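# Set the fallen nest block upright on the laser marker's table

## Task

Get the nest block, which is lying on its side, standing upright on the worktable belonging to the laser marker, resting there by itself; if it only stays put because the robot is holding or supporting it at the end, it does not count.

## Robot and tools

Robot: two arms, left_arm and right_arm, each with six revolute joints and a gripper. Both arms report in one shared scene frame: origin on the table top midway between the arms, +z up, +x out over the table, and left_arm sits toward +y. The names left and right do not refer to sides of a camera image. Positions are in metres and orientations are quaternions in w, x, y, z order. The reported hand position can be somewhat wrong, more so when the arm is stretched far out. A gripper's fingers point along its own +z axis and close along its own y axis. The reported position is the point between the pads, roughly 1 cm short of the fingertips.

Tool execute_actions, argument actions: a list holding zero or one item. An empty list changes nothing and just reports the state. An action item is {"rows": [...], "steps": n}, with n from 1 to 15 (15 if omitted), each step lasting 1/30 s. Each row covers one step, and when there are fewer rows than steps the last row repeats. A wait item is {"steps": n} with n up to 300 and no rows. Your own reply time counts toward a wait's steps. Optional pictures (boolean) controls whether camera images are returned; they are returned by default. A refused call sends nothing to the robot.

Each row is a single list of 14 numbers covering both arms, even if only one arm moves. The order is left_arm waist, shoulder, elbow, wrist pitch, wrist yaw, wrist roll, opening, followed by the same seven for right_arm. Joint values are absolute target angles in radians, matching the Joint positions readout; they are not offsets.

Stated ranges per joint:
- waist -2.880..2.880
- shoulder 0.000..3.142
- elbow 0.000..3.019
- wrist pitch -1.693..1.571
- wrist yaw -1.571..1.571
- wrist roll -2.094..2.094

The true ends can lie up to 0.019 rad either side of these. A target more than 0.019 rad beyond a stated end, and farther out than the joint's current angle, makes the call refused. Targets past the real end are clipped to it, and the result then says "joint sent to its limit". That message can refer to an earlier, still-running action. If the message is absent, that does not prove the joint has room to go further.

Opening is an absolute command in [-1, 1]: +1 fully open, -1 closed. grip_measured reports the finger opening on that same scale, with an error of up to about 1 mm that is fixed per gripper. Away from the extremes, the fingers go to where grip_measured would equal your command. To hold something, keep commanding below grip_measured: about 0.03 below gives a firm grip, a smaller gap a lighter one. Pad force is about 50-62 N, less on thin parts under 2 mm. Contact at first touch can spike.

Motion limits: each step, the target sent to a joint stays within a fixed lead of its measured angle. The leads are waist 0.264, shoulder 0.32, elbow 0.276, wrist pitch 0.33, wrist yaw 0.186, wrist roll 0.522 rad. If the targets would move the gripper more than 70 mm from where it is, all of them are scaled back. So distant goals take several calls. Between calls the arms keep moving toward the last row. They stop doing so once motion has nearly stopped, or when a step is HELD. After that, only a new action makes them move or press further. Fingers that are still moving finish their motion.

Result lines:
- The state line gives left_arm: ... | right_arm: ... with position and quat.
- Joint positions and Joint velocities have one block per arm: six joints in rad or rad/s, then the pad gap in m or m/s (0.094 m when fully open).
- grip_measured is the finger opening on the command scale.
- "joint command not followed" means the clearance check changed or blocked some joint targets; everything else in the row was still carried out.
- HELD marks steps where all or part of your row was not sent.
- MOTOR HOT appears from 85 °C. At 100 °C an OVER-TEMPERATURE FAULT stops that arm and its gripper, and the arm drops. Holding loads, even while you think, heats motors, so avoid long holds.

Tool zoom_image: camera must be "cam_high" or "cam_low". region is [x0, y0, x1, y1] in pixels of that camera's 504x504 image, with the origin at the top-left and a size of at most 504x504. It returns a closer, more detailed view of the latest image.

Tool finished_scene: scene is an integer 1 or 2. The goal must hold on its own at that point, with no support from the robot. Replying without any tool call ends all remaining scenes.

Cameras: cam_high and cam_low, both 504x504. Their calibration (K, distortion, T_world_to_cam) is approximate, off by up to a few degrees and millimetres. Use the images to find the nest block and the laser marker's worktable.

Avoid:
- knocking or placing anything off the table, which fails the task
- collisions or hard pressing between the arms, which can end the scene


Occasionally something briefly tugs a held part or nudges a loose object, so confirm the result visually. Some motor heat carries over into the next scene.

Each tool is called after "Call:" as name(argument=value, ...) on one line, values as JSON.

## Session

Call:
execute_actions(actions=[])

Scene clock: 0.00 s of 4200.00 s.
left_arm: end_effector_position=(+0.2891, +0.1861, +0.1244) grip_measured=+1.000 end_effector_quat_wxyz=(+0.139, +0.242, +0.960, -0.020) | right_arm: end_effector_position=(+0.3214, -0.2101, +0.3228) grip_measured=+1.000 end_effector_quat_wxyz=(+0.156, -0.679, +0.717, -0.020)
Joint positions: left_arm=[-0.492  1.168  0.779 -0.899  0.005  0.125  0.094] | right_arm=[-0.189  0.946  1.158 -1.53  -0.19  -1.514  0.094]
Joint velocities: left_arm=[-0.015  0.005 -0.012 -0.002 -0.081 -0.037  0.   ] | right_arm=[ 0.005 -0.005 -0.002 -0.002 -0.051 -0.022  0.   ]
Motor temperatures (°C, as the motors report them): left_arm=[25 26 24 25 24 26] | right_arm=[26 25 27 27 25 23]

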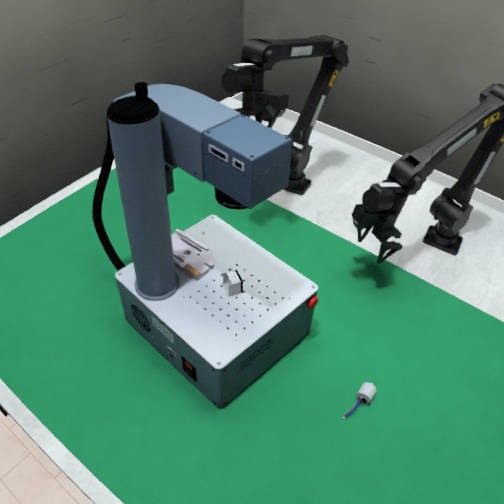

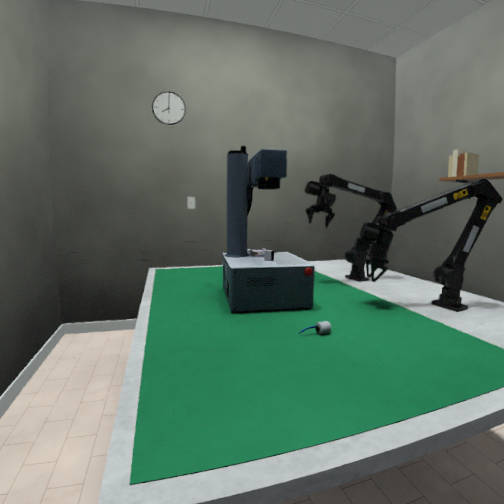

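Call:
zoom_image(camera="cam_high", region=[140, 200, 320, 340])

Region (140, 200, 320, 340) of cam_high's 504x504 image, scaled by 2.800, with more detail than that image has.

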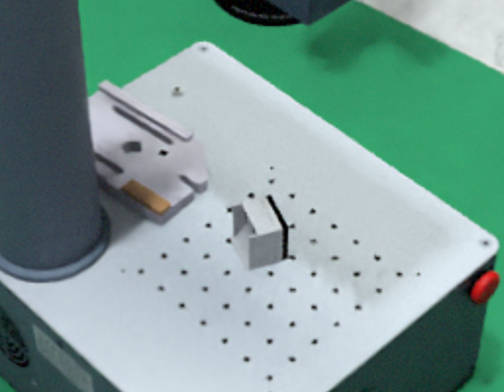

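Call:
execute_actions(actions=[{"rows":[[-0.45,1.9,2.0,-0.5,0,0,1,-0.189,0.946,1.158,-1.53,-0.19,-1.514,1]],"steps":15}], pictures=false)

Call:
execute_actions(actions=[{"steps":45}])

Scene clock: 19.33 s of 4200.00 s.
left_arm: end_effector_position=(+0.5221, +0.1123, +0.0874) grip_measured=+1.000 end_effector_quat_wxyz=(+0.226, +0.165, +0.959, -0.040) | right_arm: end_effector_position=(+0.3214, -0.2101, +0.3228) grip_measured=+1.000 end_effector_quat_wxyz=(+0.156, -0.679, +0.717, -0.020)
Joint positions: left_arm=[-0.47   1.752  1.252 -0.607 -0.    -0.003  0.094] | right_arm=[-0.189  0.946  1.158 -1.53  -0.19  -1.514  0.094]
Joint velocities: left_arm=[-0.112  0.484  0.242 -0.418 -0.154 -0.388  0.   ] | right_arm=[-0.015 -0.005 -0.007 -0.002  0.022 -0.081  0.   ]
Motor temperatures (°C, as the motors report them): left_arm=[25 26 26 25 24 26] | right_arm=[26 25 30 27 25 23]
Steps of this call (steps 1 to 90: nothing new was sent; then 15.83 s passed at rest; steps 91 to 105: all 15 steps of this action). Readings (joint positions):
91: left_arm=[-0.492 1.176 0.783 -0.886 0.005 0.120] | right_arm=[-0.189 0.946 1.158 -1.530 -0.190 -1.514]
92: left_arm=[-0.490 1.197 0.796 -0.853 0.005 0.112] | right_arm=[-0.189 0.946 1.158 -1.530 -0.190 -1.514]
94: left_arm=[-0.484 1.268 0.844 -0.778 0.005 0.097] | right_arm=[-0.189 0.946 1.158 -1.530 -0.190 -1.514]
98: left_arm=[-0.474 1.443 0.978 -0.655 0.005 0.072] | right_arm=[-0.189 0.946 1.158 -1.530 -0.190 -1.514]
105: the state above

Scene clock: 20.83 s of 4200.00 s.
left_arm: end_effector_position=(+0.5296, +0.1059, +0.0846) grip_measured=+1.000 end_effector_quat_wxyz=(+0.208, +0.080, +0.973, -0.054) | right_arm: end_effector_position=(+0.3214, -0.2101, +0.3228) grip_measured=+1.000 end_effector_quat_wxyz=(+0.156, -0.679, +0.717, -0.020)
Joint positions: left_arm=[-0.477  1.788  1.304 -0.653 -0.007 -0.185  0.094] | right_arm=[-0.189  0.946  1.158 -1.53  -0.19  -1.514  0.094]
Joint velocities: left_arm=[ 0.015 -0.005 -0.012 -0.002 -0.037  0.037  0.   ] | right_arm=[ 0.005 -0.005 -0.007  0.012 -0.037  0.007  0.   ]
Motor temperatures (°C, as the motors report them): left_arm=[25 26 28 25 24 26] | right_arm=[26 25 30 27 25 23]
Steps of this call (steps 1 to 45: the robot went on to your last target). Readings (joint positions):
1: left_arm=[-0.472 1.766 1.261 -0.616 -0.004 -0.019] | right_arm=[-0.189 0.946 1.158 -1.530 -0.190 -1.514]
2: left_arm=[-0.474 1.772 1.268 -0.625 -0.006 -0.036] | right_arm=[-0.189 0.946 1.158 -1.530 -0.190 -1.514]
4: left_arm=[-0.475 1.776 1.277 -0.633 -0.008 -0.066] | right_arm=[-0.189 0.946 1.158 -1.530 -0.190 -1.514]
8: left_arm=[-0.476 1.780 1.286 -0.641 -0.007 -0.108] | right_arm=[-0.189 0.946 1.158 -1.530 -0.190 -1.514]
45: the state above
All arms were judged still, so your last target was given up. Only a new action makes them travel on or press farther. Fingers that are still opening or closing keep moving.

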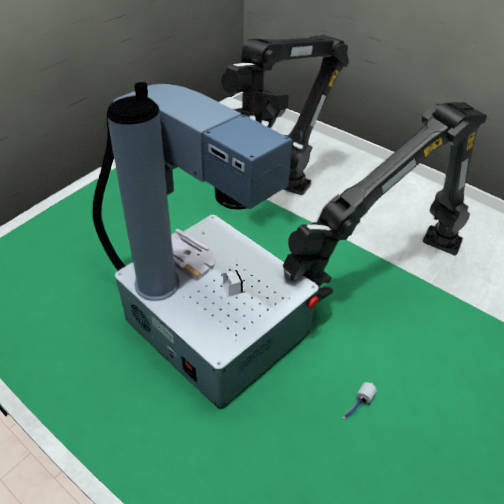

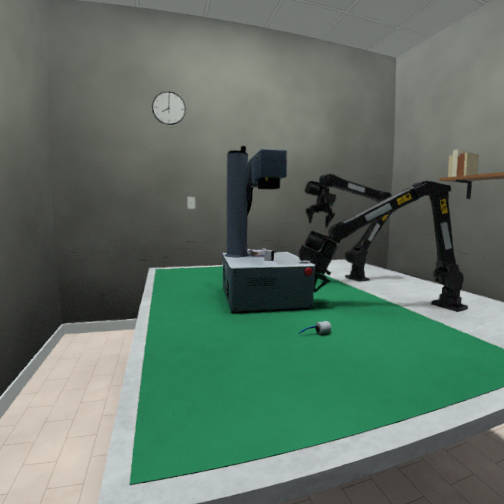

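Call:
execute_actions(actions=[{"rows":[[-0.47,1.5,1.3,-0.5,0,0,1,-0.189,0.946,1.158,-1.53,-0.19,-1.514,1]],"steps":15}], pictures=false)

Call:
execute_actions(actions=[{"steps":30}], pictures=false)

Scene clock: 26.33 s of 4200.00 s.
left_arm: end_effector_position=(+0.5306, +0.1039, +0.2616) grip_measured=+1.000 end_effector_quat_wxyz=(+0.391, +0.140, +0.906, -0.080) | right_arm: end_effector_position=(+0.3214, -0.2101, +0.3228) grip_measured=+1.000 end_effector_quat_wxyz=(+0.156, -0.679, +0.717, -0.020)
Joint positions: left_arm=[-0.477  1.493  1.272 -0.529  0.003 -0.046  0.094] | right_arm=[-0.189  0.946  1.158 -1.53  -0.19  -1.514  0.094]
Joint velocities: left_arm=[ 0.005 -0.435  0.022  0.242 -0.022  0.242  0.   ] | right_arm=[ 0.005 -0.015 -0.017  0.007 -0.022 -0.037  0.   ]
Motor temperatures (°C, as the motors report them): left_arm=[25 26 31 25 24 26] | right_arm=[26 25 30 27 25 23]
Steps of this call (steps 1 to 90: nothing new was sent; then 2.00 s passed at rest; steps 91 to 105: all 15 steps of this action). Readings (joint positions):
91: left_arm=[-0.478 1.780 1.297 -0.653 -0.006 -0.184] | right_arm=[-0.189 0.946 1.158 -1.530 -0.190 -1.514]
92: left_arm=[-0.478 1.770 1.289 -0.644 -0.006 -0.171] | right_arm=[-0.189 0.946 1.158 -1.530 -0.190 -1.514]
94: left_arm=[-0.478 1.735 1.280 -0.637 -0.003 -0.154] | right_arm=[-0.189 0.946 1.158 -1.530 -0.190 -1.514]
98: left_arm=[-0.478 1.640 1.272 -0.630 0.002 -0.125] | right_arm=[-0.189 0.946 1.158 -1.530 -0.190 -1.514]
105: the state above

Scene clock: 27.33 s of 4200.00 s.
left_arm: end_effector_position=(+0.5305, +0.1040, +0.2762) grip_measured=+1.000 end_effector_quat_wxyz=(+0.407, +0.155, +0.897, -0.076) | right_arm: end_effector_position=(+0.3214, -0.2101, +0.3228) grip_measured=+1.000 end_effector_quat_wxyz=(+0.156, -0.679, +0.717, -0.020)
Joint positions: left_arm=[-0.477  1.474  1.273 -0.517  0.003 -0.01   0.094] | right_arm=[-0.189  0.946  1.158 -1.53  -0.19  -1.514  0.094]
Joint velocities: left_arm=[-0.005 -0.005 -0.002 -0.002 -0.007  0.051  0.   ] | right_arm=[-0.005 -0.005 -0.007 -0.007  0.022 -0.051  0.   ]
Motor temperatures (°C, as the motors report them): left_arm=[25 26 31 25 24 26] | right_arm=[26 25 30 27 25 23]
Steps of this call (steps 1 to 30: the robot went on to your last target). Readings (joint positions):
1: left_arm=[-0.477 1.480 1.272 -0.523 0.003 -0.039] | right_arm=[-0.189 0.946 1.158 -1.530 -0.190 -1.514]
2: left_arm=[-0.477 1.472 1.273 -0.519 0.003 -0.033] | right_arm=[-0.189 0.946 1.158 -1.530 -0.190 -1.514]
4: left_arm=[-0.477 1.468 1.273 -0.517 0.003 -0.025] | right_arm=[-0.189 0.946 1.158 -1.530 -0.190 -1.514]
8: left_arm=[-0.477 1.473 1.273 -0.517 0.003 -0.016] | right_arm=[-0.189 0.946 1.158 -1.530 -0.190 -1.514]
30: the state above
All arms were judged still, so your last target was given up. Only a new action makes them travel on or press farther. Fingers that are still opening or closing keep moving.

Call:
execute_actions(actions=[{"rows":[[-0.5,1.6,1.75,-1.0,0,0,1,-0.189,0.946,1.158,-1.53,-0.19,-1.514,1]],"steps":15}], pictures=false)

Call:
execute_actions(actions=[{"steps":30}])

Scene clock: 32.90 s of 4200.00 s.
left_arm: end_effector_position=(+0.5486, +0.0848, +0.3800) grip_measured=+1.000 end_effector_quat_wxyz=(+0.353, +0.168, +0.918, -0.069) | right_arm: end_effector_position=(+0.3214, -0.2101, +0.3228) grip_measured=+1.000 end_effector_quat_wxyz=(+0.156, -0.679, +0.717, -0.020)
Joint positions: left_arm=[-0.496  1.58   1.721 -0.977  0.002 -0.01   0.094] | right_arm=[-0.189  0.946  1.158 -1.53  -0.19  -1.514  0.094]
Joint velocities: left_arm=[ 0.005 -0.005  0.017 -0.046 -0.051 -0.081  0.   ] | right_arm=[ 0.005 -0.005 -0.012  0.022 -0.007  0.022  0.   ]
Motor temperatures (°C, as the motors report them): left_arm=[25 26 31 25 24 26] | right_arm=[26 25 30 27 25 23]
Steps of this call (steps 1 to 90: nothing new was sent; then 2.07 s passed at rest; steps 91 to 105: all 15 steps of this action). Readings (joint positions):
91: left_arm=[-0.478 1.482 1.300 -0.574 0.003 -0.010] | right_arm=[-0.189 0.946 1.158 -1.530 -0.190 -1.514]
92: left_arm=[-0.479 1.508 1.362 -0.692 0.002 -0.010] | right_arm=[-0.189 0.946 1.158 -1.530 -0.190 -1.514]
94: left_arm=[-0.484 1.568 1.506 -0.867 0.002 -0.010] | right_arm=[-0.189 0.946 1.158 -1.530 -0.190 -1.514]
98: left_arm=[-0.493 1.606 1.674 -0.957 0.002 -0.010] | right_arm=[-0.189 0.946 1.158 -1.530 -0.190 -1.514]
105: the state above

Scene clock: 33.90 s of 4200.00 s.
left_arm: end_effector_position=(+0.5480, +0.0850, +0.3789) grip_measured=+1.000 end_effector_quat_wxyz=(+0.350, +0.168, +0.919, -0.068) | right_arm: end_effector_position=(+0.3214, -0.2101, +0.3228) grip_measured=+1.000 end_effector_quat_wxyz=(+0.156, -0.679, +0.717, -0.020)
Joint positions: left_arm=[-0.496  1.58   1.721 -0.981  0.002 -0.01   0.094] | right_arm=[-0.189  0.946  1.158 -1.53  -0.19  -1.514  0.094]
Joint velocities: left_arm=[-0.005  0.005  0.002 -0.007 -0.037 -0.007  0.   ] | right_arm=[-0.005 -0.015  0.007 -0.017 -0.022  0.037  0.   ]
Motor temperatures (°C, as the motors report them): left_arm=[25 26 31 25 24 26] | right_arm=[26 25 30 27 25 23]
Steps of this call (steps 1 to 15: the robot went on to your last target; steps 16 to 30: nothing new was sent). Readings (joint positions):
1: left_arm=[-0.496 1.580 1.721 -0.978 0.002 -0.010] | right_arm=[-0.189 0.946 1.158 -1.530 -0.190 -1.514]
2: left_arm=[-0.496 1.580 1.721 -0.980 0.002 -0.010] | right_arm=[-0.189 0.946 1.158 -1.530 -0.190 -1.514]
4: left_arm=[-0.496 1.580 1.721 -0.981 0.002 -0.010] | right_arm=[-0.189 0.946 1.158 -1.530 -0.190 -1.514]
8: left_arm=[-0.496 1.580 1.721 -0.981 0.002 -0.010] | right_arm=[-0.189 0.946 1.158 -1.530 -0.190 -1.514]
30: the state above
All arms were judged still, so your last target was given up. Only a new action makes them travel on or press farther. Fingers that are still opening or closing keep moving.

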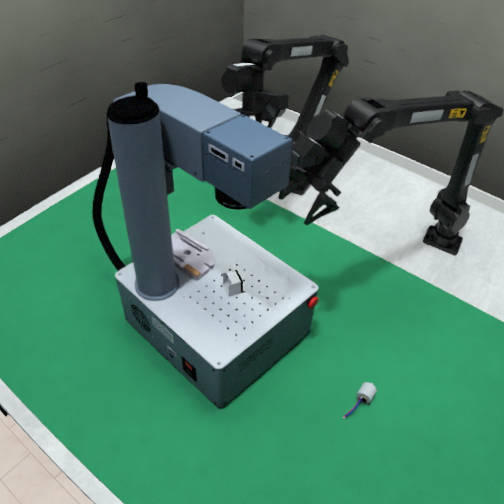

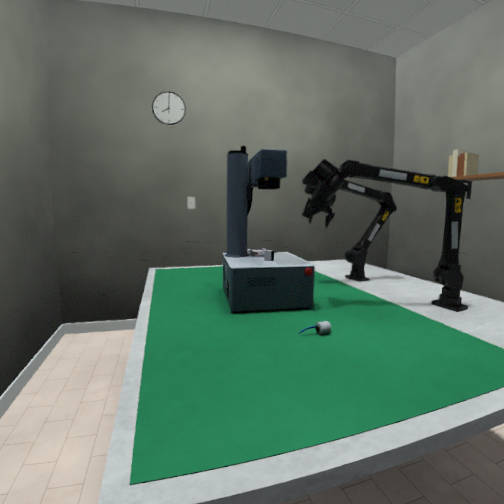

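Call:
execute_actions(actions=[{"rows":[[-0.52,1.85,1.85,-1.2,0,0,1,-0.189,0.946,1.158,-1.53,-0.19,-1.514,1]],"steps":15}], pictures=false)

Call:
execute_actions(actions=[{"steps":30}])

Scene clock: 37.60 s of 4200.00 s.
left_arm: end_effector_position=(+0.5645, +0.0646, +0.2122) grip_measured=+1.000 end_effector_quat_wxyz=(+0.156, +0.187, +0.969, -0.033) | right_arm: end_effector_position=(+0.3214, -0.2101, +0.3228) grip_measured=+1.000 end_effector_quat_wxyz=(+0.156, -0.679, +0.717, -0.020)
Joint positions: left_arm=[-0.515  1.875  1.808 -1.184  0.002 -0.01   0.094] | right_arm=[-0.189  0.946  1.158 -1.53  -0.19  -1.514  0.094]
Joint velocities: left_arm=[-0.015  0.044  0.007 -0.032  0.022 -0.139  0.   ] | right_arm=[-0.015  0.005  0.022  0.002  0.007 -0.051  0.   ]
Motor temperatures (°C, as the motors report them): left_arm=[25 26 30 25 24 26] | right_arm=[26 25 30 27 25 23]
Steps of this call (steps 1 to 90: nothing new was sent; then 0.20 s passed at rest; steps 91 to 105: all 15 steps of this action). Readings (joint positions):
91: left_arm=[-0.496 1.588 1.727 -0.998 0.002 -0.010] | right_arm=[-0.189 0.946 1.158 -1.530 -0.190 -1.514]
92: left_arm=[-0.496 1.602 1.747 -1.033 0.002 -0.010] | right_arm=[-0.189 0.946 1.158 -1.530 -0.190 -1.514]
94: left_arm=[-0.498 1.645 1.779 -1.081 0.002 -0.010] | right_arm=[-0.189 0.946 1.158 -1.530 -0.190 -1.514]
98: left_arm=[-0.505 1.752 1.806 -1.150 0.002 -0.010] | right_arm=[-0.189 0.946 1.158 -1.530 -0.190 -1.514]
105: the state above

Scene clock: 38.60 s of 4200.00 s.
left_arm: end_effector_position=(+0.5629, +0.0653, +0.2248) grip_measured=+1.000 end_effector_quat_wxyz=(+0.165, +0.186, +0.968, -0.035) | right_arm: end_effector_position=(+0.3214, -0.2101, +0.3228) grip_measured=+1.000 end_effector_quat_wxyz=(+0.156, -0.679, +0.717, -0.020)
Joint positions: left_arm=[-0.515  1.856  1.809 -1.185  0.002 -0.01   0.094] | right_arm=[-0.189  0.946  1.158 -1.53  -0.19  -1.514  0.094]
Joint velocities: left_arm=[-0.005  0.005 -0.012 -0.002  0.051 -0.022  0.   ] | right_arm=[ 0.005 -0.024  0.007 -0.017  0.007  0.037  0.   ]
Motor temperatures (°C, as the motors report them): left_arm=[25 27 30 25 24 26] | right_arm=[26 25 30 27 25 23]
Steps of this call (steps 1 to 30: the robot went on to your last target). Readings (joint positions):
1: left_arm=[-0.515 1.875 1.808 -1.184 0.002 -0.010] | right_arm=[-0.189 0.946 1.158 -1.530 -0.190 -1.514]
2: left_arm=[-0.515 1.874 1.808 -1.185 0.002 -0.010] | right_arm=[-0.189 0.946 1.158 -1.530 -0.190 -1.514]
4: left_arm=[-0.515 1.867 1.809 -1.185 0.002 -0.010] | right_arm=[-0.189 0.946 1.158 -1.530 -0.190 -1.514]
8: left_arm=[-0.515 1.857 1.809 -1.185 0.002 -0.010] | right_arm=[-0.189 0.946 1.158 -1.530 -0.190 -1.514]
30: the state above
All arms were judged still, so your last target was given up. Only a new action makes them travel on or press farther. Fingers that are still opening or closing keep moving.

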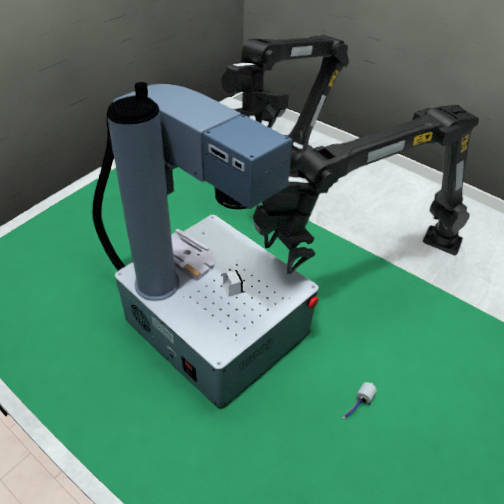

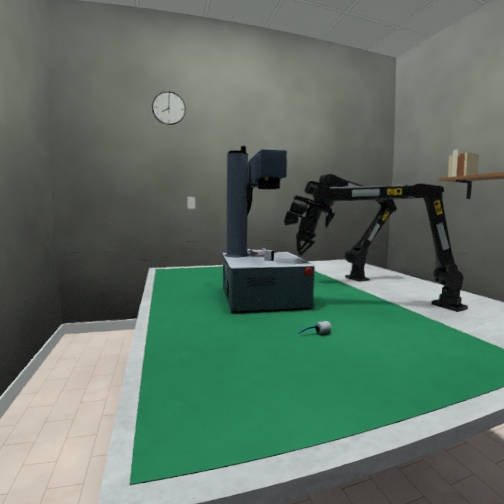

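Call:
execute_actions(actions=[{"rows":[[-0.52,1.95,2.15,-1.1,0,0,1,-0.189,0.946,1.158,-1.53,-0.19,-1.514,1]],"steps":15}], pictures=false)

Call:
execute_actions(actions=[{"steps":30}])

Scene clock: 42.90 s of 4200.00 s.
left_arm: end_effector_position=(+0.6375, +0.0335, +0.3063) grip_measured=+1.000 end_effector_quat_wxyz=(+0.283, +0.182, +0.940, -0.059) | right_arm: end_effector_position=(+0.3214, -0.2101, +0.3228) grip_measured=+1.000 end_effector_quat_wxyz=(+0.156, -0.679, +0.717, -0.020)
Joint positions: left_arm=[-0.517  1.946  2.085 -1.124  0.004 -0.01   0.094] | right_arm=[-0.189  0.946  1.158 -1.53  -0.19  -1.514  0.094]
Joint velocities: left_arm=[ 0.005 -0.005 -0.027 -0.017 -0.022  0.037  0.   ] | right_arm=[-0.005  0.005 -0.007 -0.012 -0.007 -0.007  0.   ]
Motor temperatures (°C, as the motors report them): left_arm=[25 27 31 25 24 26] | right_arm=[26 25 30 27 25 23]
Steps of this call (steps 1 to 90: nothing new was sent; then 0.80 s passed at rest; steps 91 to 105: all 15 steps of this action). Readings (joint positions):
91: left_arm=[-0.515 1.859 1.822 -1.184 0.002 -0.010] | right_arm=[-0.189 0.946 1.158 -1.530 -0.190 -1.514]
92: left_arm=[-0.515 1.874 1.856 -1.182 0.002 -0.010] | right_arm=[-0.189 0.946 1.158 -1.530 -0.190 -1.514]
94: left_arm=[-0.515 1.906 1.944 -1.161 0.002 -0.010] | right_arm=[-0.189 0.946 1.158 -1.530 -0.190 -1.514]
98: left_arm=[-0.515 1.933 2.075 -1.133 0.010 -0.012] | right_arm=[-0.189 0.946 1.158 -1.530 -0.190 -1.514]
105: the state above

Scene clock: 43.90 s of 4200.00 s.
left_arm: end_effector_position=(+0.6377, +0.0335, +0.3064) grip_measured=+1.000 end_effector_quat_wxyz=(+0.283, +0.182, +0.940, -0.059) | right_arm: end_effector_position=(+0.3214, -0.2101, +0.3228) grip_measured=+1.000 end_effector_quat_wxyz=(+0.156, -0.679, +0.717, -0.020)
Joint positions: left_arm=[-0.517  1.946  2.085 -1.124  0.004 -0.01   0.094] | right_arm=[-0.189  0.946  1.158 -1.53  -0.19  -1.514  0.094]
Joint velocities: left_arm=[-0.015 -0.005 -0.007 -0.007  0.007  0.007  0.   ] | right_arm=[-0.015 -0.005  0.007 -0.012 -0.037  0.022  0.   ]
Motor temperatures (°C, as the motors report them): left_arm=[25 27 31 25 24 26] | right_arm=[26 25 30 27 25 23]
Steps of this call (steps 1 to 15: the robot went on to your last target; steps 16 to 30: nothing new was sent). Readings (joint positions):
1: left_arm=[-0.517 1.946 2.085 -1.124 0.004 -0.010] | right_arm=[-0.189 0.946 1.158 -1.530 -0.190 -1.514]
2: left_arm=[-0.517 1.946 2.085 -1.124 0.004 -0.010] | right_arm=[-0.189 0.946 1.158 -1.530 -0.190 -1.514]
4: left_arm=[-0.517 1.946 2.085 -1.124 0.004 -0.010] | right_arm=[-0.189 0.946 1.158 -1.530 -0.190 -1.514]
8: left_arm=[-0.517 1.946 2.085 -1.124 0.004 -0.010] | right_arm=[-0.189 0.946 1.158 -1.530 -0.190 -1.514]
30: the state above
All arms were judged still, so your last target was given up. Only a new action makes them travel on or press farther. Fingers that are still opening or closing keep moving.

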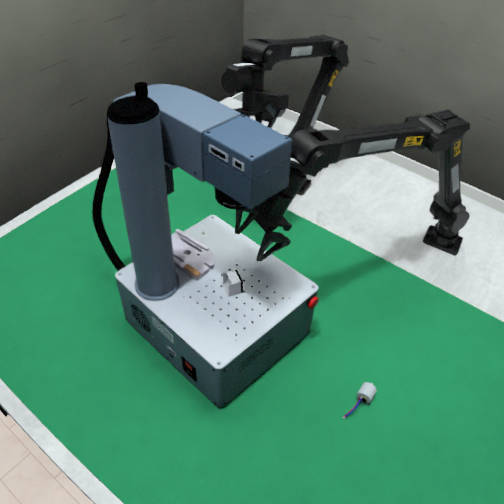

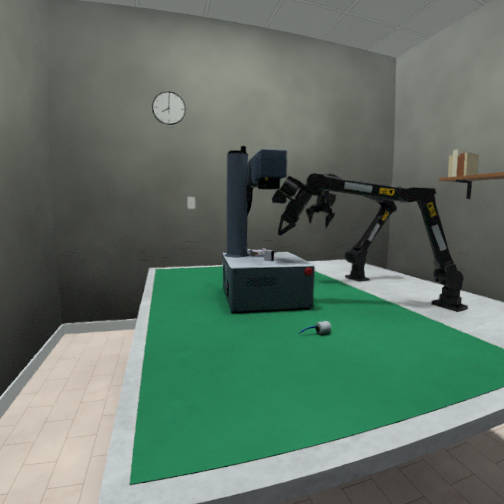

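Call:
execute_actions(actions=[{"rows":[[-0.52,2.06,2.15,-1.1,0,0,1,-0.189,0.946,1.158,-1.53,-0.19,-1.514,1]],"steps":15}], pictures=false)

Call:
execute_actions(actions=[{"steps":20}])

Scene clock: 54.10 s of 4200.00 s.
left_arm: end_effector_position=(+0.6453, +0.0169, +0.2809) grip_measured=+1.000 end_effector_quat_wxyz=(+0.271, +0.190, +0.942, -0.058) | right_arm: end_effector_position=(+0.3214, -0.2101, +0.3228) grip_measured=+1.000 end_effector_quat_wxyz=(+0.156, -0.679, +0.717, -0.020)
Joint positions: left_arm=[-0.534  1.999  2.11  -1.12   0.001 -0.01   0.094] | right_arm=[-0.189  0.946  1.158 -1.53  -0.19  -1.514  0.094]
Joint velocities: left_arm=[-0.015  0.132  0.002  0.002 -0.037 -0.051  0.   ] | right_arm=[-0.005 -0.024 -0.007  0.002 -0.007  0.007  0.   ]
Motor temperatures (°C, as the motors report them): left_arm=[25 28 32 25 24 26] | right_arm=[26 25 30 27 25 23]
Steps of this call (steps 1 to 90: nothing new was sent; then 6.70 s passed at rest; steps 91 to 105: all 15 steps of this action). Readings (joint positions):
91: left_arm=[-0.517 1.951 2.086 -1.124 0.004 -0.010] | right_arm=[-0.189 0.946 1.158 -1.530 -0.190 -1.514]
92: left_arm=[-0.517 1.960 2.098 -1.123 0.003 -0.010] | right_arm=[-0.189 0.946 1.158 -1.530 -0.190 -1.514]
94: left_arm=[-0.520 1.968 2.107 -1.121 0.001 -0.010] | right_arm=[-0.189 0.946 1.158 -1.530 -0.190 -1.514]
98: left_arm=[-0.528 1.976 2.110 -1.120 0.001 -0.010] | right_arm=[-0.189 0.946 1.158 -1.530 -0.190 -1.514]
105: the state above

Scene clock: 54.77 s of 4200.00 s.
left_arm: end_effector_position=(+0.6519, +0.0206, +0.2566) grip_measured=+1.000 end_effector_quat_wxyz=(+0.256, +0.187, +0.947, -0.054) | right_arm: end_effector_position=(+0.3214, -0.2101, +0.3228) grip_measured=+1.000 end_effector_quat_wxyz=(+0.156, -0.679, +0.717, -0.020)
Joint positions: left_arm=[-0.526  2.032  2.11  -1.12   0.001 -0.01   0.094] | right_arm=[-0.189  0.946  1.158 -1.53  -0.19  -1.514  0.094]
Joint velocities: left_arm=[ 0.005 -0.005 -0.002 -0.007  0.007  0.007  0.   ] | right_arm=[-0.005 -0.034 -0.002  0.002 -0.022 -0.037  0.   ]
Motor temperatures (°C, as the motors report them): left_arm=[25 28 32 25 24 26] | right_arm=[26 25 30 27 25 23]
Steps of this call (steps 1 to 20: the robot went on to your last target). Readings (joint positions):
1: left_arm=[-0.533 2.005 2.110 -1.120 0.001 -0.010] | right_arm=[-0.189 0.946 1.158 -1.530 -0.190 -1.514]
2: left_arm=[-0.532 2.010 2.110 -1.120 0.001 -0.010] | right_arm=[-0.189 0.946 1.158 -1.530 -0.190 -1.514]
4: left_arm=[-0.529 2.021 2.110 -1.120 0.001 -0.010] | right_arm=[-0.189 0.946 1.158 -1.530 -0.190 -1.514]
8: left_arm=[-0.526 2.032 2.110 -1.120 0.001 -0.010] | right_arm=[-0.189 0.946 1.158 -1.530 -0.190 -1.514]
20: the state above

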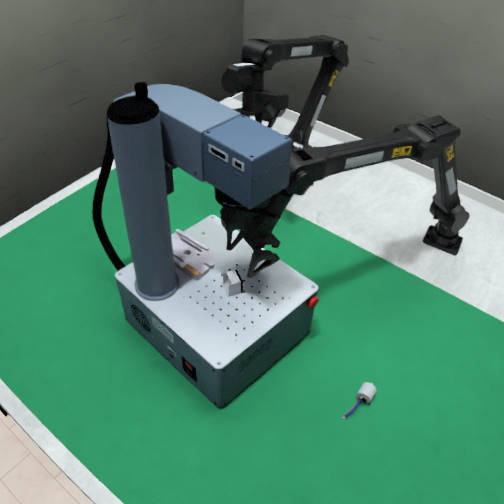

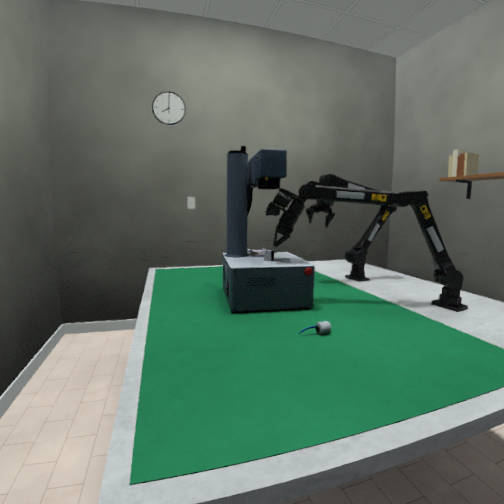

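Call:
zoom_image(camera="cam_high", region=[160, 190, 320, 320])

Region (160, 190, 320, 320) of cam_high's 504x504 image, scaled by 3.150, with more detail than that image has; it fills the top 410 rows of this view, and the rest is white.

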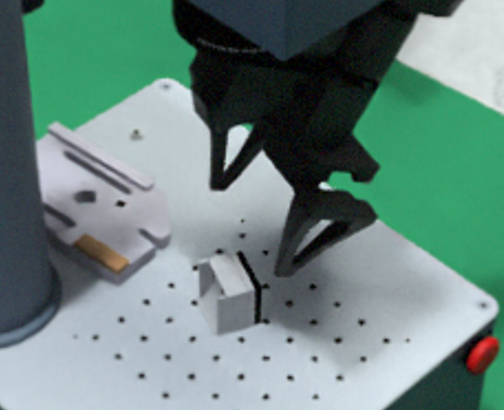

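Call:
execute_actions(actions=[{"rows":[[-0.53,2.12,2.15,-1.05,0,0,1,-0.189,0.946,1.158,-1.53,-0.19,-1.514,1]],"steps":15}], pictures=false)

Call:
execute_actions(actions=[{"steps":40}])

Scene clock: 60.17 s of 4200.00 s.
left_arm: end_effector_position=(+0.6686, +0.0135, +0.2180) grip_measured=+1.000 end_effector_quat_wxyz=(+0.251, +0.188, +0.948, -0.053) | right_arm: end_effector_position=(+0.3214, -0.2101, +0.3228) grip_measured=+1.000 end_effector_quat_wxyz=(+0.156, -0.679, +0.717, -0.020)
Joint positions: left_arm=[-0.526  2.096  2.115 -1.071  0.001 -0.01   0.094] | right_arm=[-0.189  0.946  1.158 -1.53  -0.19  -1.514  0.094]
Joint velocities: left_arm=[-0.005 -0.015 -0.017 -0.012 -0.022  0.007  0.   ] | right_arm=[-0.015 -0.005  0.007  0.007  0.066 -0.022  0.   ]
Motor temperatures (°C, as the motors report them): left_arm=[25 28 32 25 24 26] | right_arm=[26 25 30 27 25 23]
Steps of this call (steps 1 to 15: the robot went on to your last target; steps 16 to 90: nothing new was sent; then 1.90 s passed at rest; steps 91 to 105: all 15 steps of this action). Readings (joint positions):
91: left_arm=[-0.526 2.035 2.110 -1.114 0.001 -0.010] | right_arm=[-0.189 0.946 1.158 -1.530 -0.190 -1.514]
92: left_arm=[-0.526 2.039 2.113 -1.099 0.001 -0.010] | right_arm=[-0.189 0.946 1.158 -1.530 -0.190 -1.514]
94: left_arm=[-0.526 2.051 2.115 -1.077 0.001 -0.010] | right_arm=[-0.189 0.946 1.158 -1.530 -0.190 -1.514]
98: left_arm=[-0.526 2.079 2.115 -1.071 0.001 -0.010] | right_arm=[-0.189 0.946 1.158 -1.530 -0.190 -1.514]
105: the state above

Scene clock: 61.50 s of 4200.00 s.
left_arm: end_effector_position=(+0.6686, +0.0135, +0.2180) grip_measured=+1.000 end_effector_quat_wxyz=(+0.251, +0.188, +0.948, -0.053) | right_arm: end_effector_position=(+0.3214, -0.2101, +0.3228) grip_measured=+1.000 end_effector_quat_wxyz=(+0.156, -0.679, +0.717, -0.020)
Joint positions: left_arm=[-0.526  2.096  2.115 -1.071  0.001 -0.01   0.094] | right_arm=[-0.189  0.946  1.158 -1.53  -0.19  -1.514  0.094]
Joint velocities: left_arm=[-0.024  0.005  0.017 -0.012 -0.007  0.081  0.   ] | right_arm=[ 0.005 -0.024  0.012  0.017 -0.007 -0.007  0.   ]
Motor temperatures (°C, as the motors report them): left_arm=[25 28 32 25 24 26] | right_arm=[26 25 30 27 25 23]
Steps of this call (steps 1 to 15: the robot went on to your last target; steps 16 to 40: nothing new was sent). Readings (joint positions):
1: left_arm=[-0.526 2.096 2.115 -1.071 0.001 -0.010] | right_arm=[-0.189 0.946 1.158 -1.530 -0.190 -1.514]
2: left_arm=[-0.526 2.096 2.115 -1.071 0.001 -0.010] | right_arm=[-0.189 0.946 1.158 -1.530 -0.190 -1.514]
4: left_arm=[-0.526 2.096 2.115 -1.071 0.001 -0.010] | right_arm=[-0.189 0.946 1.158 -1.530 -0.190 -1.514]
8: left_arm=[-0.526 2.096 2.115 -1.071 0.001 -0.010] | right_arm=[-0.189 0.946 1.158 -1.530 -0.190 -1.514]
40: the state above
All arms were judged still, so your last target was given up. Only a new action makes them travel on or press farther. Fingers that are still opening or closing keep moving.

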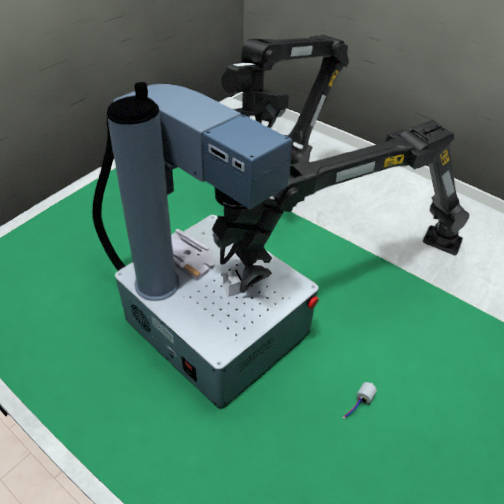

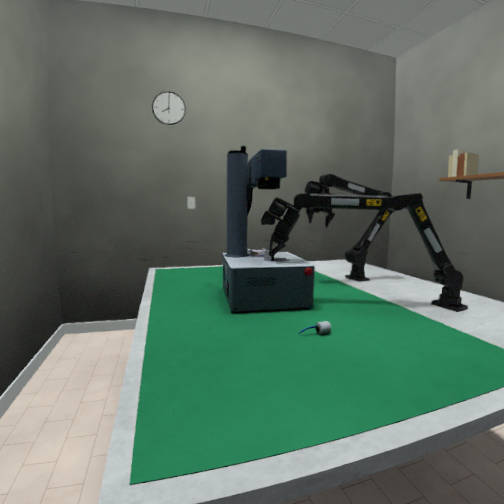

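Call:
zoom_image(camera="cam_high", region=[160, 190, 320, 320])

Region (160, 190, 320, 320) of cam_high's 504x504 image, scaled by 3.150, with more detail than that image has; it fills the top 410 rows of this view, and the rest is white.

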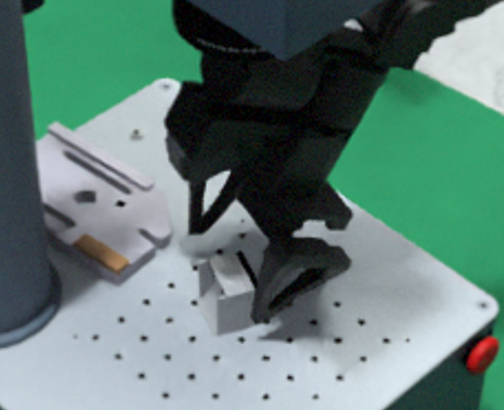

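Call:
execute_actions(actions=[{"rows":[[-0.53,2.15,2.22,-1.0,0,0,1,-0.189,0.946,1.158,-1.53,-0.19,-1.514,1]],"steps":15}])

Scene clock: 66.40 s of 4200.00 s.
left_arm: end_effector_position=(+0.6907, +0.0042, +0.2410) grip_measured=+1.000 end_effector_quat_wxyz=(+0.295, +0.185, +0.936, -0.062) | right_arm: end_effector_position=(+0.3214, -0.2101, +0.3228) grip_measured=+1.000 end_effector_quat_wxyz=(+0.156, -0.679, +0.717, -0.020)
Joint positions: left_arm=[-0.526  2.115  2.175 -1.02   0.001 -0.01   0.094] | right_arm=[-0.189  0.946  1.158 -1.53  -0.19  -1.514  0.094]
Joint velocities: left_arm=[ 0.005 -0.005 -0.007 -0.002 -0.037 -0.007  0.   ] | right_arm=[-0.005 -0.005 -0.007 -0.002  0.007 -0.007  0.   ]
Motor temperatures (°C, as the motors report them): left_arm=[25 28 32 25 24 26] | right_arm=[26 25 30 27 25 23]
Steps of this call (steps 1 to 90: nothing new was sent; then 1.40 s passed at rest; steps 91 to 105: all 15 steps of this action). Readings (joint positions):
91: left_arm=[-0.526 2.097 2.120 -1.067 0.001 -0.010] | right_arm=[-0.189 0.946 1.158 -1.530 -0.190 -1.514]
92: left_arm=[-0.526 2.103 2.133 -1.055 0.001 -0.010] | right_arm=[-0.189 0.946 1.158 -1.530 -0.190 -1.514]
94: left_arm=[-0.526 2.113 2.158 -1.032 0.001 -0.010] | right_arm=[-0.189 0.946 1.158 -1.530 -0.190 -1.514]
98: left_arm=[-0.526 2.115 2.174 -1.020 0.001 -0.010] | right_arm=[-0.189 0.946 1.158 -1.530 -0.190 -1.514]
105: the state above

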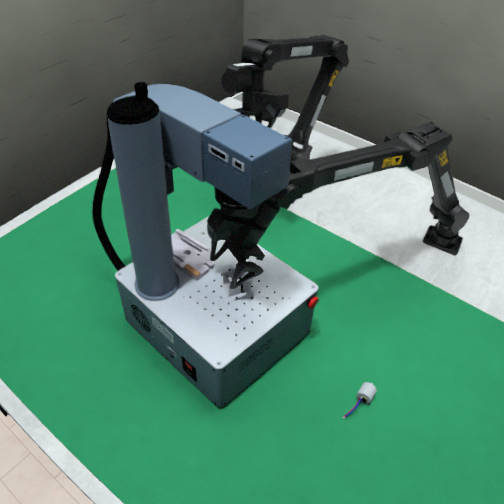

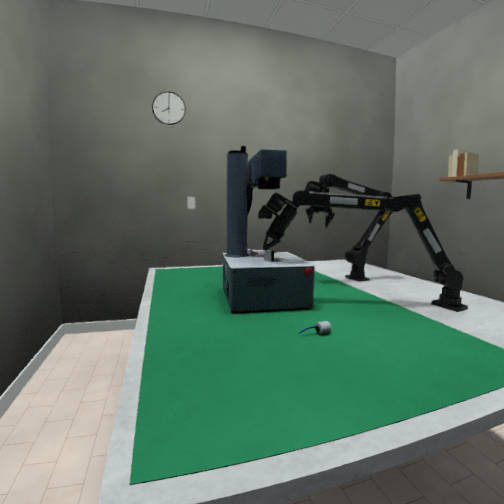

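Call:
execute_actions(actions=[{"rows":[[-0.53,2.2,2.22,-1.0,0,0,1,-0.189,0.946,1.158,-1.53,-0.19,-1.514,1]],"steps":15}], pictures=false)

Call:
zoom_image(camera="cam_high", region=[160, 190, 320, 320])

Scene clock: 69.80 s of 4200.00 s.
left_arm: end_effector_position=(+0.6972, +0.0015, +0.1997) grip_measured=+1.000 end_effector_quat_wxyz=(+0.272, +0.187, +0.942, -0.057) | right_arm: end_effector_position=(+0.3214, -0.2101, +0.3228) grip_measured=+1.000 end_effector_quat_wxyz=(+0.156, -0.679, +0.717, -0.020)
Joint positions: left_arm=[-0.526  2.173  2.182 -1.018  0.001 -0.009  0.094] | right_arm=[-0.189  0.946  1.158 -1.53  -0.19  -1.514  0.094]
Joint velocities: left_arm=[ 0.005 -0.015  0.022 -0.012  0.022  0.037  0.   ] | right_arm=[-0.005 -0.024 -0.002 -0.017 -0.007 -0.007  0.   ]
Motor temperatures (°C, as the motors report them): left_arm=[25 29 32 25 24 26] | right_arm=[26 25 30 27 25 23]
Steps of this call (steps 1 to 15: the robot went on to your last target; steps 16 to 87: nothing new was sent; steps 88 to 102: all 15 steps of this action). Readings (joint positions):
88: left_arm=[-0.526 2.117 2.175 -1.020 0.001 -0.010] | right_arm=[-0.189 0.946 1.158 -1.530 -0.190 -1.514]
89: left_arm=[-0.526 2.121 2.179 -1.019 0.001 -0.010] | right_arm=[-0.189 0.946 1.158 -1.530 -0.190 -1.514]
91: left_arm=[-0.526 2.131 2.182 -1.018 0.001 -0.010] | right_arm=[-0.189 0.946 1.158 -1.530 -0.190 -1.514]
95: left_arm=[-0.526 2.156 2.182 -1.018 0.001 -0.010] | right_arm=[-0.189 0.946 1.158 -1.530 -0.190 -1.514]
102: the state above

Region (160, 190, 320, 320) of cam_high's 504x504 image, scaled by 3.150, with more detail than that image has; it fills the top 410 rows of this view, and the rest is white.

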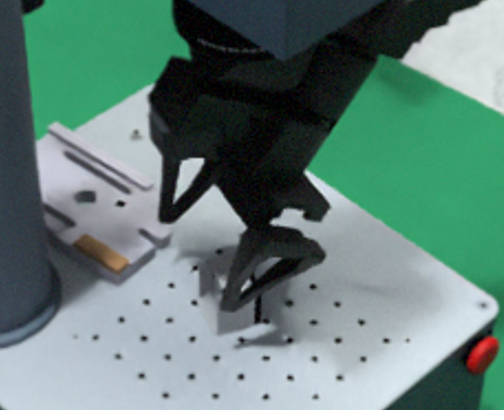

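Call:
execute_actions(actions=[])

Call:
zoom_image(camera="cam_high", region=[160, 190, 320, 320])

Scene clock: 72.13 s of 4200.00 s.
left_arm: end_effector_position=(+0.6972, +0.0015, +0.1997) grip_measured=+1.000 end_effector_quat_wxyz=(+0.272, +0.187, +0.942, -0.057) | right_arm: end_effector_position=(+0.3214, -0.2101, +0.3228) grip_measured=+1.000 end_effector_quat_wxyz=(+0.156, -0.679, +0.717, -0.020)
Joint positions: left_arm=[-0.526  2.173  2.182 -1.018  0.001 -0.009  0.094] | right_arm=[-0.189  0.946  1.158 -1.53  -0.19  -1.514  0.094]
Joint velocities: left_arm=[ 0.005 -0.005  0.007 -0.012 -0.037 -0.081  0.   ] | right_arm=[-0.015 -0.005 -0.012 -0.002 -0.066 -0.051  0.   ]
Motor temperatures (°C, as the motors report them): left_arm=[25 29 32 25 24 26] | right_arm=[26 25 30 27 25 23]
Steps of this call (steps 1 to 15: the robot went on to your last target; steps 16 to 70: nothing new was sent). Readings (joint positions):
1: left_arm=[-0.526 2.173 2.182 -1.018 0.001 -0.009] | right_arm=[-0.189 0.946 1.158 -1.530 -0.190 -1.514]
2: left_arm=[-0.526 2.173 2.182 -1.018 0.001 -0.009] | right_arm=[-0.189 0.946 1.158 -1.530 -0.190 -1.514]
4: left_arm=[-0.526 2.173 2.182 -1.018 0.001 -0.009] | right_arm=[-0.189 0.946 1.158 -1.530 -0.190 -1.514]
8: left_arm=[-0.526 2.173 2.182 -1.018 0.001 -0.009] | right_arm=[-0.189 0.946 1.158 -1.530 -0.190 -1.514]
70: the state above
All arms were judged still, so your last target was given up. Only a new action makes them travel on or press farther. Fingers that are still opening or closing keep moving.

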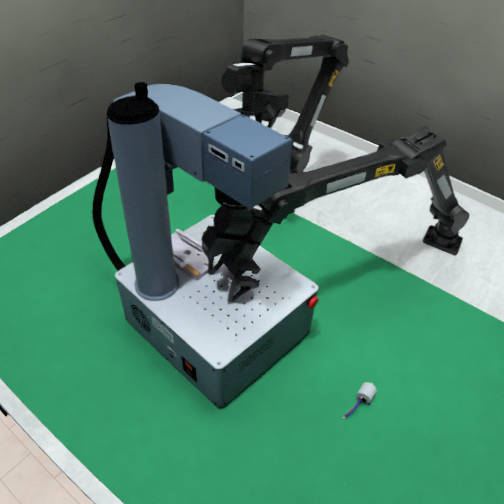

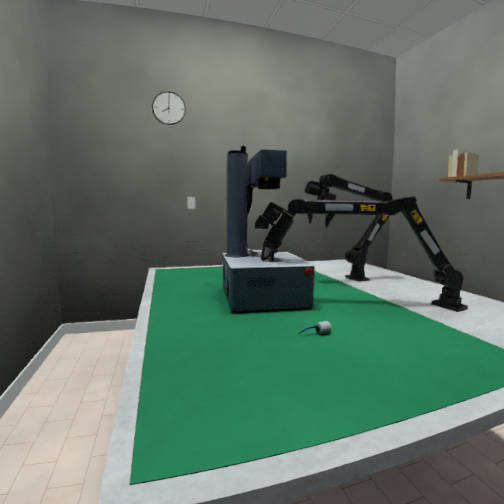

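Region (160, 190, 320, 320) of cam_high's 504x504 image, scaled by 3.150, with more detail than that image has; it fills the top 410 rows of this view, and the rest is white.

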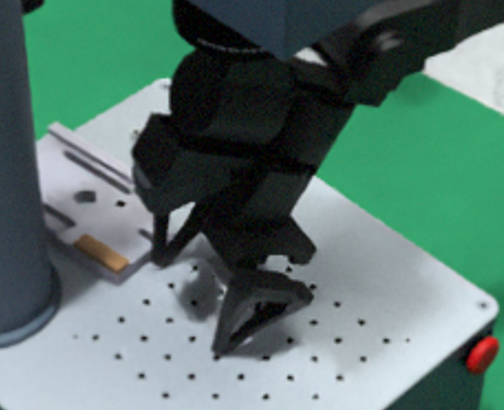

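Block hidden between fingers; close.

Call:
execute_actions(actions=[{"rows":[[-0.526,2.173,2.182,-1.018,0,0,-1,-0.189,0.946,1.158,-1.53,-0.19,-1.514,1]],"steps":15}], pictures=false)

Scene clock: 75.23 s of 4200.00 s.
left_arm: end_effector_position=(+0.6973, +0.0019, +0.1997) grip_measured=-0.164 end_effector_quat_wxyz=(+0.272, +0.187, +0.942, -0.056) | right_arm: end_effector_position=(+0.3214, -0.2101, +0.3228) grip_measured=+1.000 end_effector_quat_wxyz=(+0.156, -0.679, +0.717, -0.020)
Joint positions: left_arm=[-0.525  2.173  2.182 -1.018 -0.    -0.008  0.039] | right_arm=[-0.189  0.946  1.158 -1.53  -0.19  -1.514  0.094]
Joint velocities: left_arm=[-0.024  0.024 -0.007  0.022 -0.007  0.022 -0.001] | right_arm=[-0.024  0.005 -0.022  0.007  0.051  0.037  0.   ]
Motor temperatures (°C, as the motors report them): left_arm=[25 29 32 25 24 26] | right_arm=[26 25 30 27 25 23]
Steps of this call (steps 1 to 78: nothing new was sent; steps 79 to 93: all 15 steps of this action). Readings (joint positions):
79: left_arm=[-0.526 2.173 2.182 -1.018 0.001 -0.009] | right_arm=[-0.189 0.946 1.158 -1.530 -0.190 -1.514]
80: left_arm=[-0.526 2.173 2.182 -1.018 0.001 -0.009] | right_arm=[-0.189 0.946 1.158 -1.530 -0.190 -1.514]
82: left_arm=[-0.525 2.173 2.182 -1.018 -0.002 -0.008] | right_arm=[-0.189 0.946 1.158 -1.530 -0.190 -1.514]
86: left_arm=[-0.525 2.173 2.182 -1.018 -0.000 -0.008] | right_arm=[-0.189 0.946 1.158 -1.530 -0.190 -1.514]
93: the state above

Call:
execute_actions(actions=[{"rows":[[-0.52,1.85,1.95,-1.0,0,0,-0.2,-0.189,0.946,1.158,-1.53,-0.19,-1.514,1]],"steps":15}], pictures=false)

Call:
execute_actions(actions=[{"rows":[[-0.52,1.85,1.95,-0.2,0,0,-0.2,-0.189,0.946,1.158,-1.53,-0.19,-1.514,1]],"steps":15}])

Scene clock: 80.20 s of 4200.00 s.
left_arm: end_effector_position=(+0.6182, +0.0354, +0.3427) grip_measured=-0.164 end_effector_quat_wxyz=(+0.336, +0.183, +0.921, -0.069) | right_arm: end_effector_position=(+0.3214, -0.2101, +0.3228) grip_measured=+1.000 end_effector_quat_wxyz=(+0.156, -0.679, +0.717, -0.020)
Joint positions: left_arm=[-0.525  1.823  1.956 -1.003 -0.    -0.008  0.039] | right_arm=[-0.189  0.946  1.158 -1.53  -0.19  -1.514  0.094]
Joint velocities: left_arm=[-0.015 -0.357 -0.007 -0.002 -0.037  0.007  0.   ] | right_arm=[-0.015 -0.015  0.012  0.002 -0.007 -0.007  0.   ]
Motor temperatures (°C, as the motors report them): left_arm=[25 29 31 25 24 26] | right_arm=[26 25 30 27 25 23]
Steps of this call (steps 1 to 15: the robot went on to your last target; steps 16 to 90: nothing new was sent; then 1.47 s passed at rest; steps 91 to 105: all 15 steps of this action). Readings (joint positions):
91: left_arm=[-0.525 2.162 2.166 -1.010 -0.000 -0.008] | right_arm=[-0.189 0.946 1.158 -1.530 -0.190 -1.514]
92: left_arm=[-0.525 2.137 2.128 -1.003 -0.000 -0.008] | right_arm=[-0.189 0.946 1.158 -1.530 -0.190 -1.514]
94: left_arm=[-0.525 2.079 2.054 -1.003 -0.000 -0.008] | right_arm=[-0.189 0.946 1.158 -1.530 -0.190 -1.514]
98: left_arm=[-0.525 1.970 1.975 -1.003 -0.000 -0.008] | right_arm=[-0.189 0.946 1.158 -1.530 -0.190 -1.514]
105: the state above

Scene clock: 80.70 s of 4200.00 s.
left_arm: end_effector_position=(+0.6867, +0.0051, +0.4072) grip_measured=-0.164 end_effector_quat_wxyz=(+0.571, +0.159, +0.797, -0.116) | right_arm: end_effector_position=(+0.3214, -0.2101, +0.3228) grip_measured=+1.000 end_effector_quat_wxyz=(+0.156, -0.679, +0.717, -0.020)
Joint positions: left_arm=[-0.528  1.815  1.828 -0.34  -0.005 -0.006  0.039] | right_arm=[-0.189  0.946  1.158 -1.53  -0.19  -1.514  0.094]
Joint velocities: left_arm=[ 0.005  0.005 -0.022  0.056 -0.081 -0.007 -0.   ] | right_arm=[-0.005 -0.015  0.002  0.002 -0.051  0.022  0.   ]
Motor temperatures (°C, as the motors report them): left_arm=[25 29 31 25 24 26] | right_arm=[26 25 30 27 25 23]
Steps of this call (steps 1 to 15: all 15 steps of this action). Readings (joint positions):
1: left_arm=[-0.525 1.813 1.952 -0.963 -0.000 -0.008] | right_arm=[-0.189 0.946 1.158 -1.530 -0.190 -1.514]
2: left_arm=[-0.525 1.810 1.949 -0.868 -0.000 -0.008] | right_arm=[-0.189 0.946 1.158 -1.530 -0.190 -1.514]
4: left_arm=[-0.527 1.810 1.931 -0.703 0.001 -0.008] | right_arm=[-0.189 0.946 1.158 -1.530 -0.190 -1.514]
8: left_arm=[-0.529 1.809 1.859 -0.460 -0.004 -0.011] | right_arm=[-0.189 0.946 1.158 -1.530 -0.190 -1.514]
15: the state above

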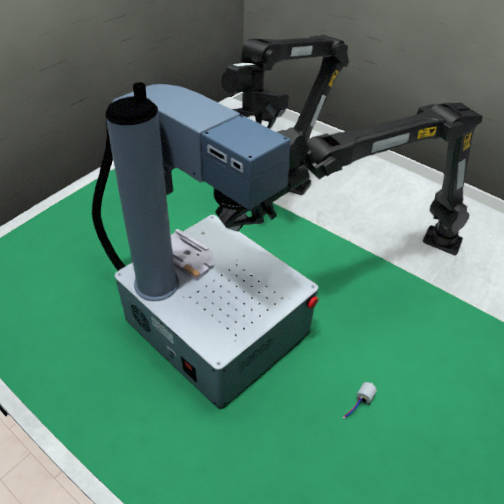

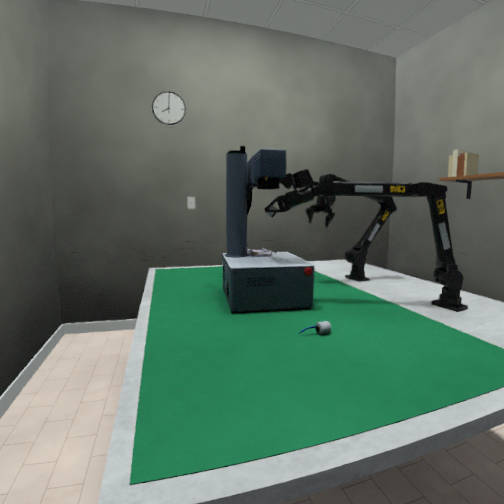

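Call:
execute_actions(actions=[{"rows":[[-0.52,1.75,1.45,0.86,0,0,-0.2,-0.189,0.946,1.158,-1.53,-0.19,-1.514,1]],"steps":15}], pictures=false)

Call:
execute_actions(actions=[{"steps":30}])

Scene clock: 88.93 s of 4200.00 s.
left_arm: end_effector_position=(+0.6379, +0.0270, +0.4757) grip_measured=-0.164 end_effector_quat_wxyz=(+0.835, +0.101, +0.513, -0.172) | right_arm: end_effector_position=(+0.3214, -0.2101, +0.3228) grip_measured=+1.000 end_effector_quat_wxyz=(+0.156, -0.679, +0.717, -0.020)
Joint positions: left_arm=[-0.526  1.762  1.428  0.803 -0.003 -0.007  0.039] | right_arm=[-0.189  0.946  1.158 -1.53  -0.19  -1.514  0.094]
Joint velocities: left_arm=[-0.005  0.005  0.022  0.203  0.037 -0.081 -0.   ] | right_arm=[ 0.005  0.005 -0.012  0.002  0.007  0.022  0.   ]
Motor temperatures (°C, as the motors report them): left_arm=[25 29 35 26 24 26] | right_arm=[26 25 31 27 25 23]
Steps of this call (steps 1 to 15: the robot went on to your last target; steps 16 to 130: nothing new was sent; then 3.40 s passed at rest; steps 131 to 145: all 15 steps of this action). Readings (joint positions):
131: left_arm=[-0.527 1.812 1.777 -0.257 -0.004 -0.002] | right_arm=[-0.189 0.946 1.158 -1.530 -0.190 -1.514]
132: left_arm=[-0.526 1.783 1.693 -0.136 -0.004 -0.002] | right_arm=[-0.189 0.946 1.158 -1.530 -0.190 -1.514]
134: left_arm=[-0.526 1.740 1.532 0.062 -0.004 -0.002] | right_arm=[-0.189 0.946 1.158 -1.530 -0.190 -1.514]
138: left_arm=[-0.526 1.764 1.430 0.420 -0.003 -0.002] | right_arm=[-0.189 0.946 1.158 -1.530 -0.190 -1.514]
145: the state above

Scene clock: 89.93 s of 4200.00 s.
left_arm: end_effector_position=(+0.6379, +0.0270, +0.4758) grip_measured=-0.164 end_effector_quat_wxyz=(+0.835, +0.101, +0.513, -0.172) | right_arm: end_effector_position=(+0.3214, -0.2101, +0.3228) grip_measured=+1.000 end_effector_quat_wxyz=(+0.156, -0.679, +0.717, -0.020)
Joint positions: left_arm=[-0.526  1.762  1.428  0.805 -0.003 -0.007  0.039] | right_arm=[-0.189  0.946  1.158 -1.53  -0.19  -1.514  0.094]
Joint velocities: left_arm=[ 0.005  0.005 -0.012  0.002 -0.007 -0.051  0.001] | right_arm=[-0.015 -0.005  0.002 -0.012 -0.022 -0.022  0.   ]
Motor temperatures (°C, as the motors report them): left_arm=[25 29 35 26 24 26] | right_arm=[26 25 31 27 25 23]
Steps of this call (steps 1 to 15: the robot went on to your last target; steps 16 to 30: nothing new was sent). Readings (joint positions):
1: left_arm=[-0.526 1.762 1.428 0.805 -0.003 -0.007] | right_arm=[-0.189 0.946 1.158 -1.530 -0.190 -1.514]
2: left_arm=[-0.526 1.762 1.428 0.805 -0.003 -0.007] | right_arm=[-0.189 0.946 1.158 -1.530 -0.190 -1.514]
4: left_arm=[-0.526 1.762 1.428 0.805 -0.003 -0.007] | right_arm=[-0.189 0.946 1.158 -1.530 -0.190 -1.514]
8: left_arm=[-0.526 1.762 1.428 0.805 -0.003 -0.007] | right_arm=[-0.189 0.946 1.158 -1.530 -0.190 -1.514]
30: the state above
All arms were judged still, so your last target was given up. Only a new action makes them travel on or press farther. Fingers that are still opening or closing keep moving.

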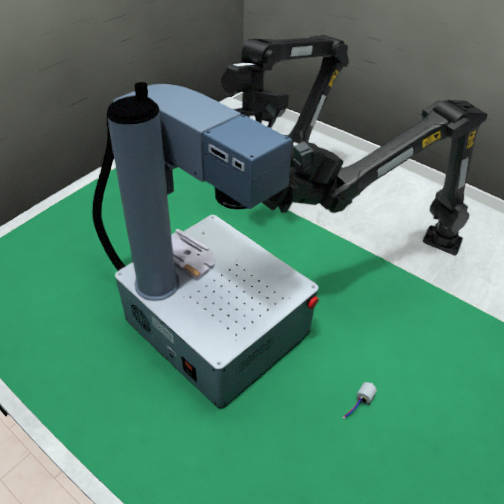

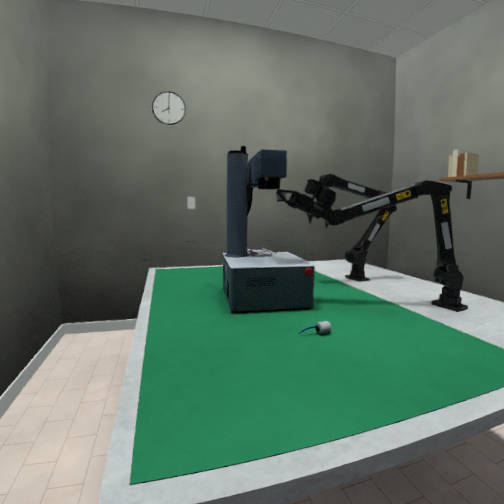

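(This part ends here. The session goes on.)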